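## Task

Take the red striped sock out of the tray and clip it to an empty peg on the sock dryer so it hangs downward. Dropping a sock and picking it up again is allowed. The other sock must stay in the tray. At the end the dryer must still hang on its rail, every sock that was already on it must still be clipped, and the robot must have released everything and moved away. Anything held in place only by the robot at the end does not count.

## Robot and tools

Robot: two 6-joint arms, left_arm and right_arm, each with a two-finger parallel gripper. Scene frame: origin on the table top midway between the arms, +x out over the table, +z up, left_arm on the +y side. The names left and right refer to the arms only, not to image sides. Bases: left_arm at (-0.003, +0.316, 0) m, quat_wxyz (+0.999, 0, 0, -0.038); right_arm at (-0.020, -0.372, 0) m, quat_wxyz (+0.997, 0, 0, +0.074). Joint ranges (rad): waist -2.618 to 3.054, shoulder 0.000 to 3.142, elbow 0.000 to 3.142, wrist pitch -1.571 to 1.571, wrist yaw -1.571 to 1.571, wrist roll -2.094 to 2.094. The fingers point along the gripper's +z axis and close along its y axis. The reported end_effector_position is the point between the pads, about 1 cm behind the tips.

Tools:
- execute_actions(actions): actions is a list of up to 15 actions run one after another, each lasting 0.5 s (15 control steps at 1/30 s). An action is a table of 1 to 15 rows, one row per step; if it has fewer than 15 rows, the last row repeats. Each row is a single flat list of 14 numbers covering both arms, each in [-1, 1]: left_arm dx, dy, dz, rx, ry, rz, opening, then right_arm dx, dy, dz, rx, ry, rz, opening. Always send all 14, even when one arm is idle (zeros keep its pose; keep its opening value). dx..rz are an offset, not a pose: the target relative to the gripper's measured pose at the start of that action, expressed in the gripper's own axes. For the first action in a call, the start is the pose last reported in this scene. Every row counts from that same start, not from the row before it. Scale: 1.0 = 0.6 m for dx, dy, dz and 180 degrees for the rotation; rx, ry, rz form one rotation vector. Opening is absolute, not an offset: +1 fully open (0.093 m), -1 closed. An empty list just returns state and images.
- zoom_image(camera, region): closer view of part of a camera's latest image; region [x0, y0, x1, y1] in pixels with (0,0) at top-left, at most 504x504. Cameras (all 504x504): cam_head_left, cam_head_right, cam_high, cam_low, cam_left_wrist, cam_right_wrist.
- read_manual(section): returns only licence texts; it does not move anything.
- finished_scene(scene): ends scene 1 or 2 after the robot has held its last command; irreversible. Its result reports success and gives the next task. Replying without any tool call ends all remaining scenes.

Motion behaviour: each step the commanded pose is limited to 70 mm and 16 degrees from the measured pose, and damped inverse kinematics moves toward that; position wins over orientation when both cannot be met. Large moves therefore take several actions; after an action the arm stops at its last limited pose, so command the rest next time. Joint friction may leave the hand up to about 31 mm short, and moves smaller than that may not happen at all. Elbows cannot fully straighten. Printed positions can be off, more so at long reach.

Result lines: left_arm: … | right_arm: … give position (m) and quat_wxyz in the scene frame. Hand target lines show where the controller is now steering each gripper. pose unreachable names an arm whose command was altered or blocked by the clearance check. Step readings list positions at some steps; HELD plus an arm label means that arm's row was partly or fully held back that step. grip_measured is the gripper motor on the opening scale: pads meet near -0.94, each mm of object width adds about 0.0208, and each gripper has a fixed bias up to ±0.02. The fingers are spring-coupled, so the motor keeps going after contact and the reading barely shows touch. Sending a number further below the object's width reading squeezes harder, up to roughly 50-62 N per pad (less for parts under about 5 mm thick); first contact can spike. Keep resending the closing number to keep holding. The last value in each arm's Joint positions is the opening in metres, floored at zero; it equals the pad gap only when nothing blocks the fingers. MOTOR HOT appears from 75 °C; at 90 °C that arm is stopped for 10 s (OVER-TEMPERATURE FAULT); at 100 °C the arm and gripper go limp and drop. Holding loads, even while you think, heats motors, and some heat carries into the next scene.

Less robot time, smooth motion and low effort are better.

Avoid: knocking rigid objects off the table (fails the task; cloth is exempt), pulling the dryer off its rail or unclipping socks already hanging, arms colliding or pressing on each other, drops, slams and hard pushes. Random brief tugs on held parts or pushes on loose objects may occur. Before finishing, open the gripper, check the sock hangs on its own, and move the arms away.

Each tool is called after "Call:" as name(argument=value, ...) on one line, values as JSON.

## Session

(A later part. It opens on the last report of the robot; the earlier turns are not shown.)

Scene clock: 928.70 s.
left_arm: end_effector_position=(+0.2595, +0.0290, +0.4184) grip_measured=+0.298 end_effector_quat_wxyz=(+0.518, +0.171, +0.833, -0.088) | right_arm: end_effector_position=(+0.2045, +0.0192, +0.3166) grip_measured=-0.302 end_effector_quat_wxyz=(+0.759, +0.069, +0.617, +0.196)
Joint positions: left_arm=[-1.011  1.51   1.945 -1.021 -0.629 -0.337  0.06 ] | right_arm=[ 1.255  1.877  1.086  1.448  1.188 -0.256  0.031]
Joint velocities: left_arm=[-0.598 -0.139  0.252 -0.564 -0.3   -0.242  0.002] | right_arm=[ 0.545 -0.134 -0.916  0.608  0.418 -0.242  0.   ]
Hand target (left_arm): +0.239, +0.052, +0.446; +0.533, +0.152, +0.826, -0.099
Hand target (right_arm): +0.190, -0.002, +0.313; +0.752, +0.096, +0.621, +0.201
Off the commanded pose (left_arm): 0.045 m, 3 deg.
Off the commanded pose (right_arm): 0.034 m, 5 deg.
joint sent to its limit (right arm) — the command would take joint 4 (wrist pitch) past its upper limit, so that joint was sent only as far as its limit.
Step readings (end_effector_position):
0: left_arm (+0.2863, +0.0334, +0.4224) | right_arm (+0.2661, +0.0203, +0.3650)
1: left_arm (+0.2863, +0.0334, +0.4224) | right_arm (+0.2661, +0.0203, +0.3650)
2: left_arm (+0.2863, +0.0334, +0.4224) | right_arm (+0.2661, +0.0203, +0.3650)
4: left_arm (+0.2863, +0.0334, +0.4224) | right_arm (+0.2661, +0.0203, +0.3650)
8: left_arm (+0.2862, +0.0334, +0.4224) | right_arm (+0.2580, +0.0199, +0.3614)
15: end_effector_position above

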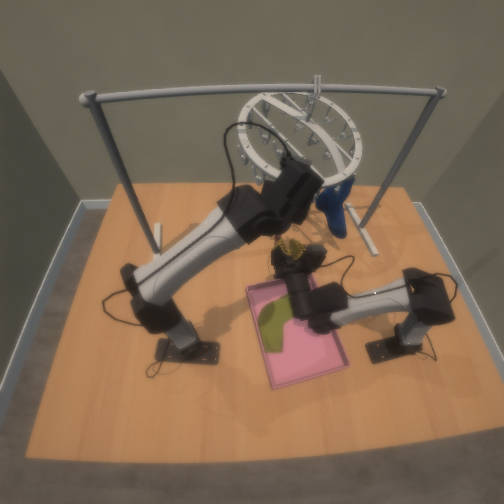

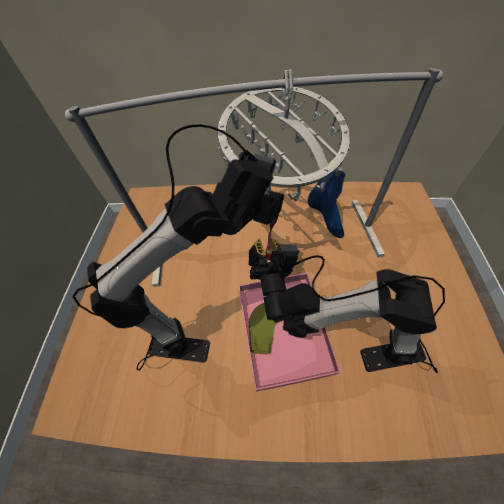

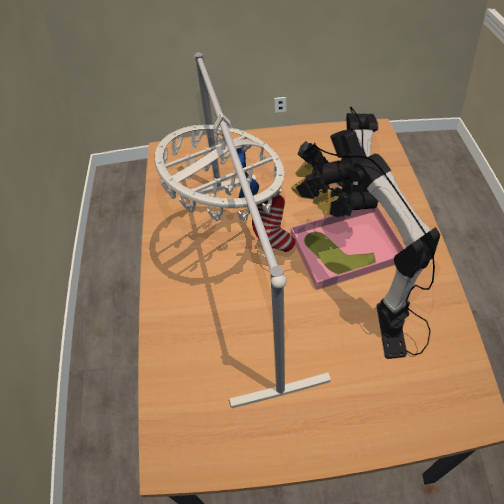

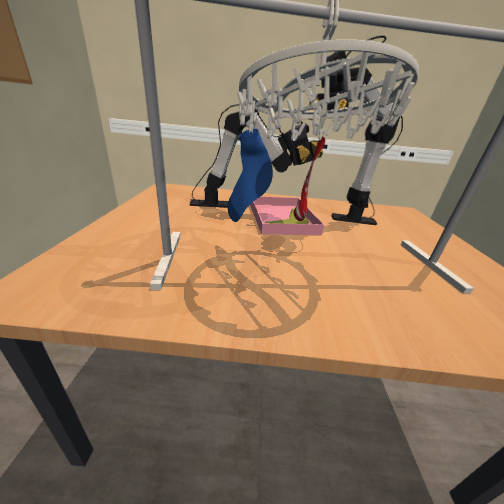

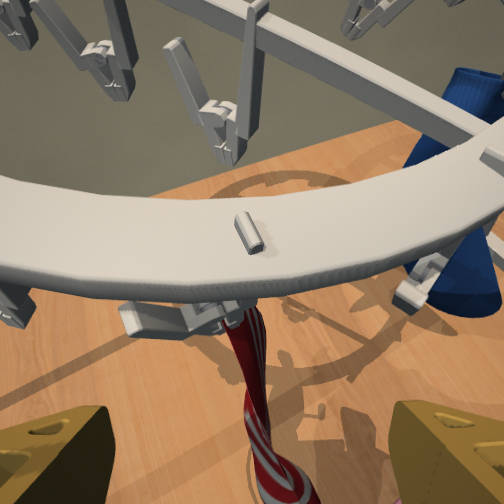

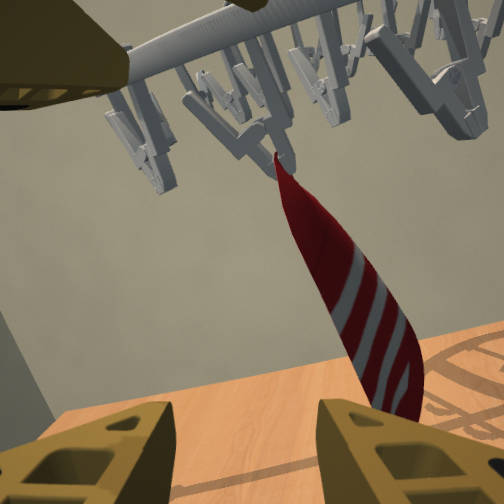

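Call:
execute_actions(actions=[[[-0.02,0.02,-0.06,0.01,0,0.005,0.3,-0.005,-0.03,-0.03,-0.013,0.005,0.003,-0.3],[-0.008,0.024,-0.075,0.02,-0.001,0.01,0.3,-0.014,-0.041,-0.043,-0.025,0.01,0.006,-0.3],[0.004,0.027,-0.091,0.031,-0.001,0.016,0.3,-0.022,-0.052,-0.056,-0.038,0.015,0.01,-0.3],[0.017,0.03,-0.106,0.041,-0.001,0.021,0.3,-0.031,-0.063,-0.069,-0.051,0.019,0.013,-0.3],[0.029,0.034,-0.121,0.052,-0.002,0.026,0.3,-0.04,-0.074,-0.082,-0.063,0.024,0.016,-0.3],[0.042,0.037,-0.137,0.062,-0.002,0.031,0.3,-0.049,-0.085,-0.095,-0.076,0.029,0.019,-0.3],[0.054,0.041,-0.152,0.072,-0.002,0.036,0.3,-0.057,-0.096,-0.107,-0.089,0.034,0.022,-0.3],[0.066,0.044,-0.168,0.083,-0.003,0.041,0.3,-0.066,-0.107,-0.12,-0.101,0.039,0.025,-0.3],[0.079,0.047,-0.183,0.093,-0.003,0.047,0.3,-0.075,-0.118,-0.133,-0.114,0.044,0.029,-0.3],[0.091,0.051,-0.198,0.103,-0.003,0.052,0.3,-0.084,-0.129,-0.146,-0.127,0.048,0.032,-0.3],[0.104,0.054,-0.214,0.114,-0.004,0.057,0.3,-0.092,-0.14,-0.159,-0.139,0.053,0.035,-0.3],[0.116,0.0575,-0.229,0.124,-0.004,0.062,0.3,-0.101,-0.151,-0.172,-0.152,0.058,0.038,-0.3]]])

Scene clock: 941.63 s.
left_arm: end_effector_position=(+0.1382, +0.1267, +0.4408) grip_measured=+0.299 end_effector_quat_wxyz=(+0.510, +0.308, +0.777, -0.204) | right_arm: end_effector_position=(+0.1266, -0.1162, +0.3308) grip_measured=-0.302 end_effector_quat_wxyz=(+0.725, -0.008, +0.581, +0.369)
Joint positions: left_arm=[-1.159  0.99   1.704 -1.166 -0.436 -0.207  0.06 ] | right_arm=[ 1.391  1.077  0.376  1.31   0.967 -0.064  0.031]
Joint velocities: left_arm=[-0.364 -0.471 -0.007 -0.198  0.212  0.139 -0.001] | right_arm=[ 0.042 -1.238 -0.188 -1.106 -0.447  0.476 -0.   ]
Hand target (left_arm): +0.129, +0.119, +0.421; +0.485, +0.348, +0.778, -0.197
Hand target (right_arm): +0.116, -0.102, +0.311; +0.703, -0.071, +0.599, +0.377
Off the commanded pose (left_arm): 0.025 m, 5 deg.
Off the commanded pose (right_arm): 0.024 m, 12 deg.
Step readings (end_effector_position):
0: left_arm (+0.2420, +0.0472, +0.4354) | right_arm (+0.1888, +0.0045, +0.3140)
1: left_arm (+0.2411, +0.0471, +0.4358) | right_arm (+0.1885, +0.0047, +0.3136)
2: left_arm (+0.2399, +0.0467, +0.4359) | right_arm (+0.1872, +0.0021, +0.3113)
4: left_arm (+0.2336, +0.0496, +0.4361) | right_arm (+0.1833, -0.0120, +0.3048)
8: left_arm (+0.2029, +0.0754, +0.4330) | right_arm (+0.1650, -0.0528, +0.3068)
15: end_effector_position above

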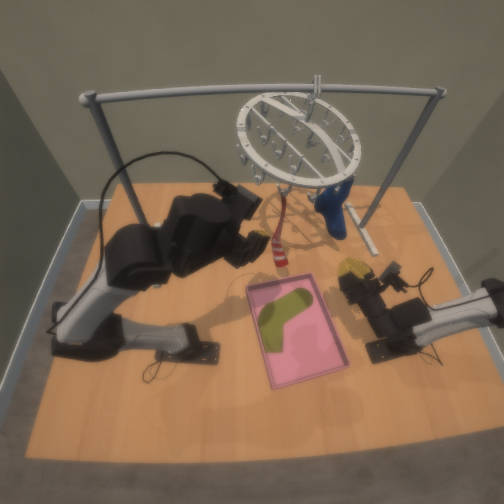

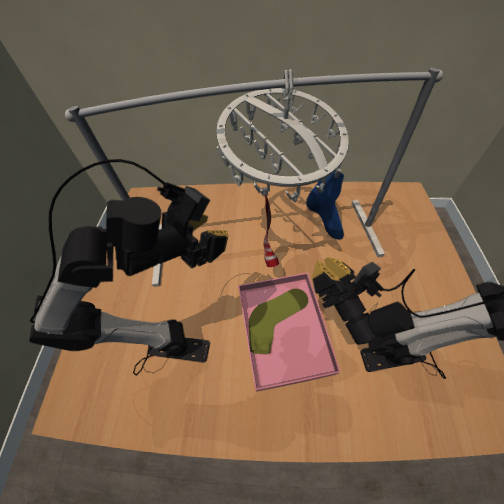

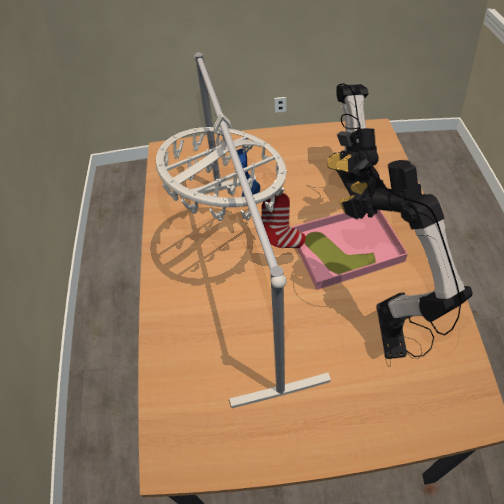

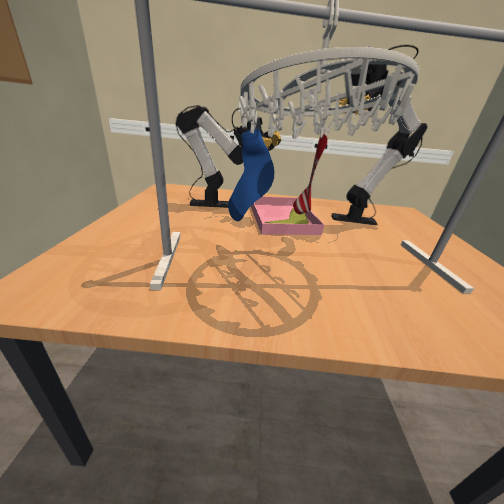

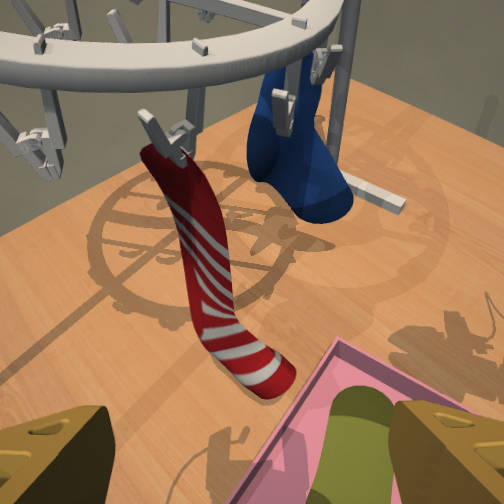

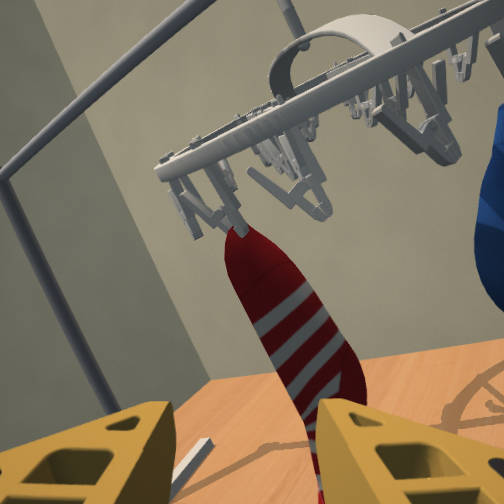

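Call:
execute_actions(actions=[])

Call:
zoom_image(camera="cam_left_wrist", region=[80, 60, 300, 280])

Scene clock: 943.17 s.
left_arm: end_effector_position=(+0.1300, +0.1260, +0.4337) grip_measured=+0.299 end_effector_quat_wxyz=(+0.499, +0.332, +0.773, -0.208) | right_arm: end_effector_position=(+0.1196, -0.1047, +0.3228) grip_measured=-0.302 end_effector_quat_wxyz=(+0.708, -0.055, +0.592, +0.380)
Joint positions: left_arm=[-1.177  0.974  1.684 -1.181 -0.41  -0.19   0.06 ] | right_arm=[1.392 1.015 0.373 1.129 0.896 0.007 0.031]
Joint velocities: left_arm=[-0.017  0.007  0.002 -0.007  0.066 -0.051 -0.   ] | right_arm=[-0.007 -0.012 -0.007  0.022 -0.066 -0.022 -0.001]
Hand target (left_arm): +0.129, +0.119, +0.421; +0.484, +0.348, +0.778, -0.197
Hand target (right_arm): +0.116, -0.103, +0.311; +0.703, -0.071, +0.599, +0.377
Off the commanded pose (left_arm): 0.017 m, 3 deg.
Off the commanded pose (right_arm): 0.009 m, 6 deg.

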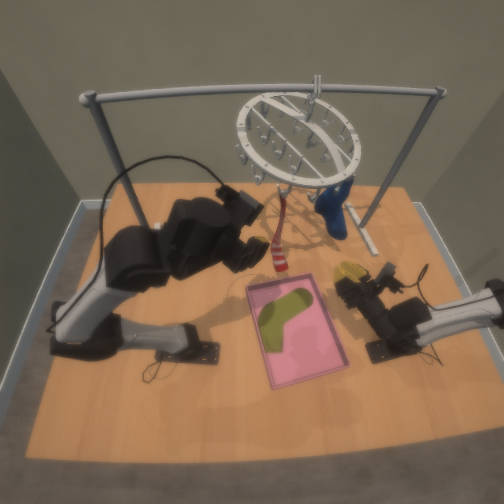

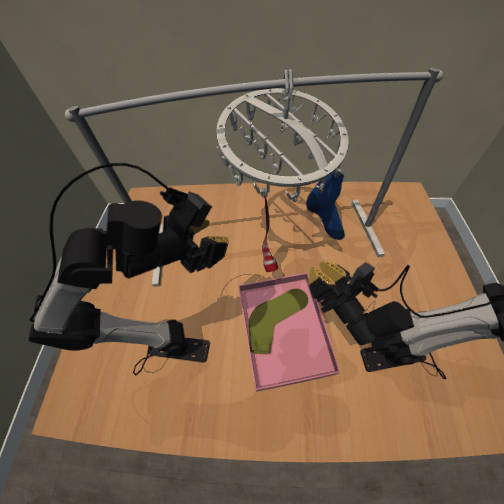

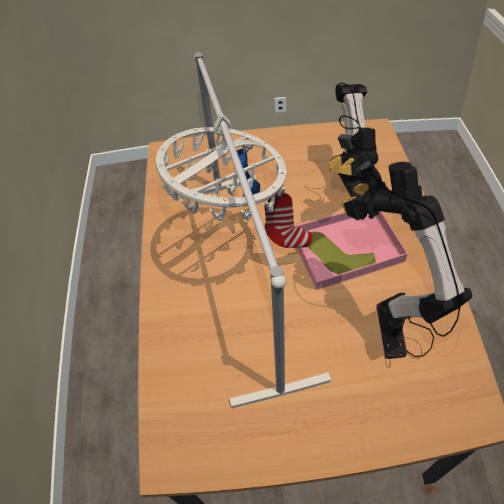

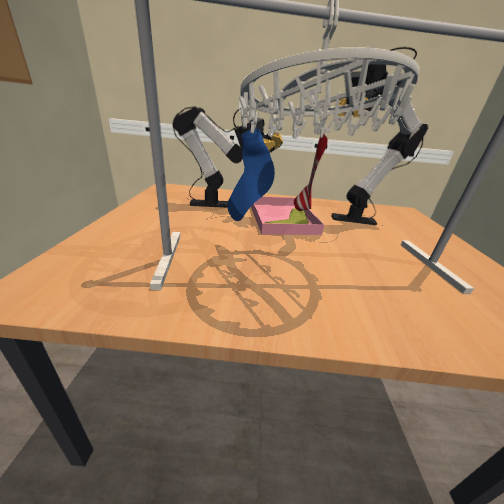

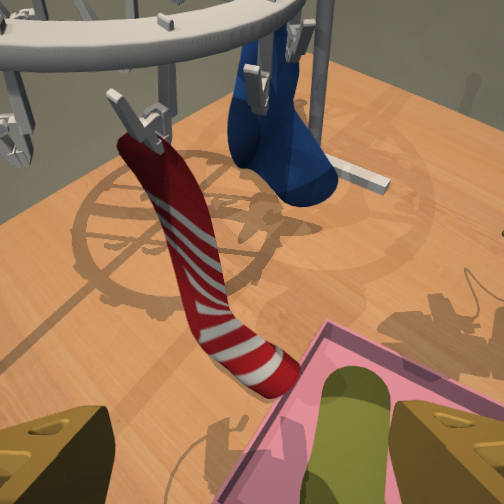

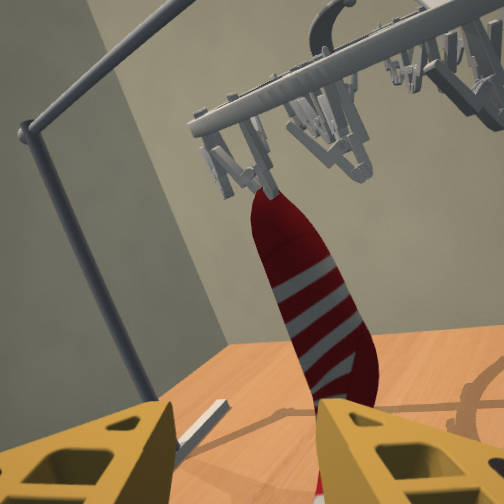

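Region (80, 60, 300, 280) of cam_left_wrist's 504x504 image, scaled by 2.291, with more detail than that image has.

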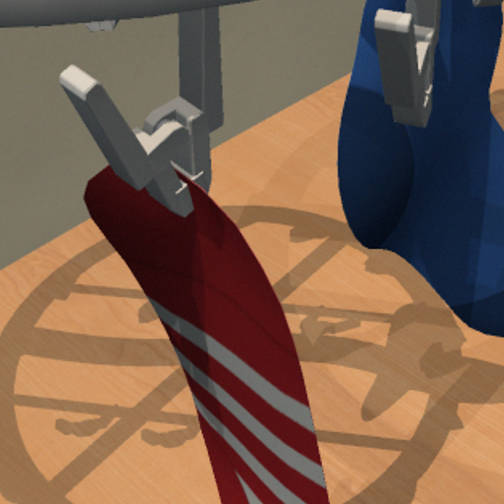

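Call:
execute_actions(actions=[])

Scene clock: 953.00 s.
left_arm: end_effector_position=(+0.1300, +0.1260, +0.4337) grip_measured=+0.299 end_effector_quat_wxyz=(+0.499, +0.332, +0.773, -0.208) | right_arm: end_effector_position=(+0.1196, -0.1047, +0.3228) grip_measured=-0.302 end_effector_quat_wxyz=(+0.708, -0.055, +0.593, +0.379)
Joint positions: left_arm=[-1.177  0.974  1.684 -1.181 -0.41  -0.19   0.06 ] | right_arm=[1.392 1.015 0.373 1.129 0.896 0.007 0.031]
Joint velocities: left_arm=[ 0.002 -0.002 -0.002 -0.051  0.037  0.051 -0.   ] | right_arm=[ 0.007 -0.012 -0.012 -0.022 -0.081 -0.066  0.   ]
Hand target (left_arm): +0.129, +0.119, +0.421; +0.484, +0.348, +0.778, -0.197
Hand target (right_arm): +0.116, -0.103, +0.311; +0.703, -0.071, +0.599, +0.377
Off the commanded pose (left_arm): 0.017 m, 3 deg.
Off the commanded pose (right_arm): 0.009 m, 6 deg.

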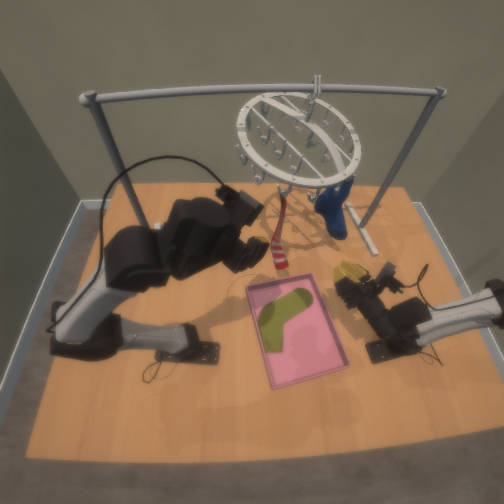

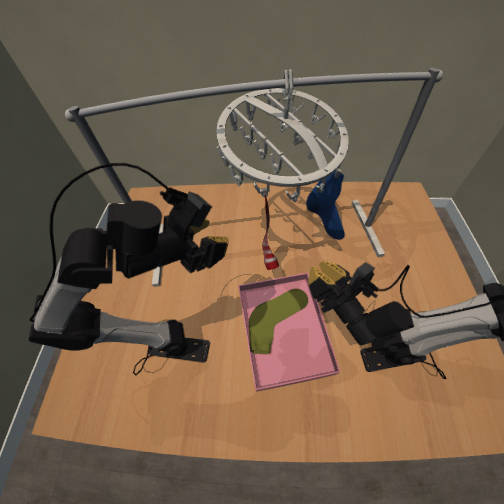

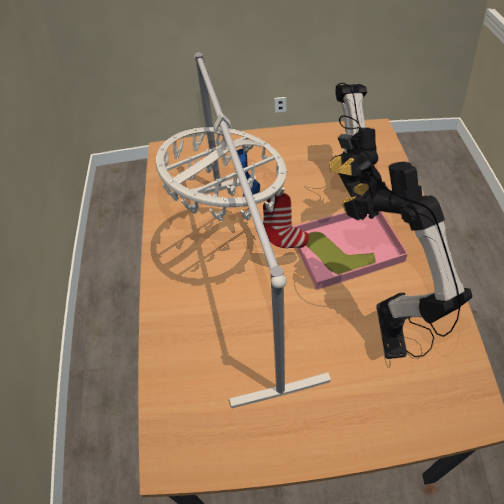

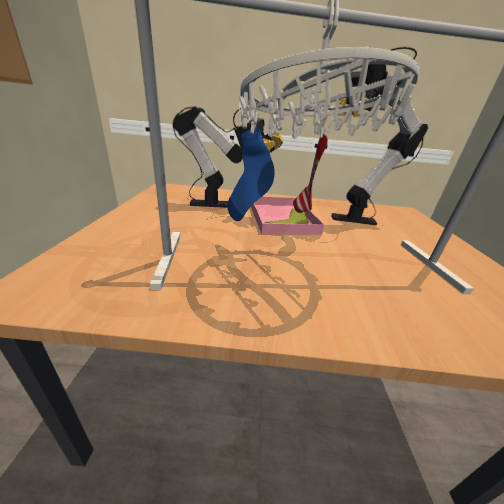

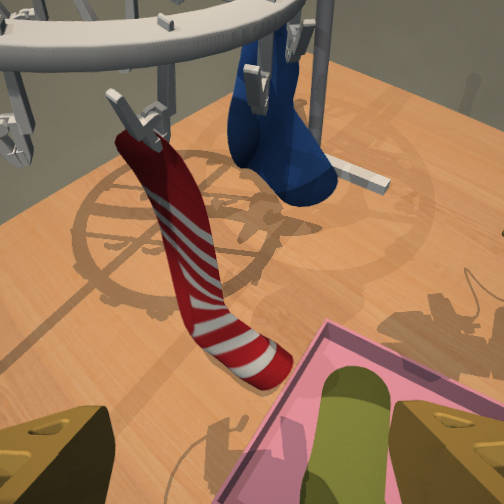

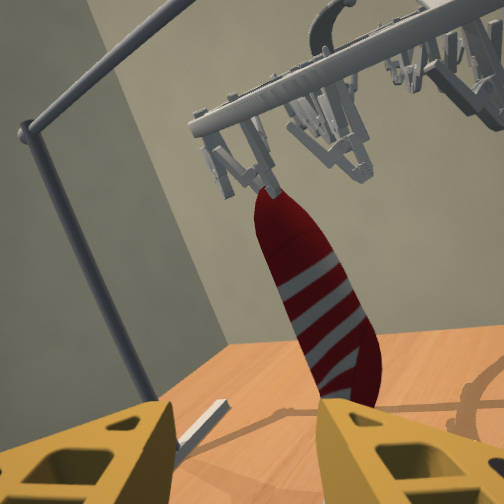

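Call:
zoom_image(camera="cam_right_wrist", region=[180, 110, 340, 270])

Call:
zoom_image(camera="cam_left_wrist", region=[80, 60, 240, 220])

Region (180, 110, 340, 270) of cam_right_wrist's 504x504 image, scaled by 3.150, with more detail than that image has.

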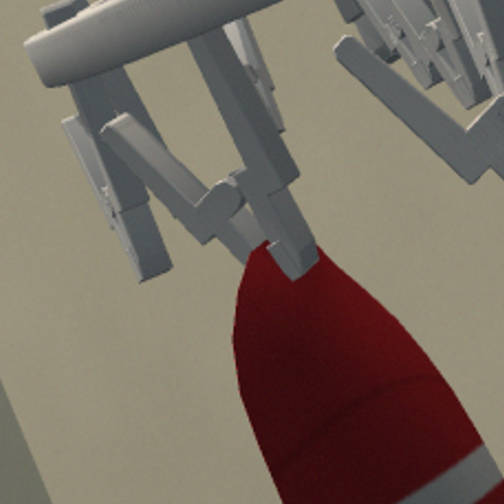

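Region (80, 60, 240, 220) of cam_left_wrist's 504x504 image, scaled by 3.150, with more detail than that image has.

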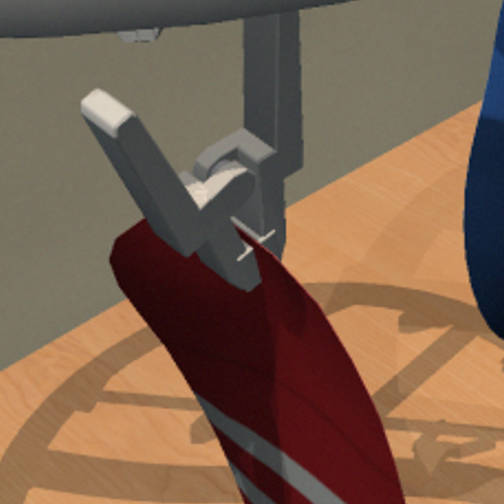

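The sock is clipped between both jaws and hangs freely. Finishing scene 1.

Call:
finished_scene(scene=1)

The scene is finished: the task was done.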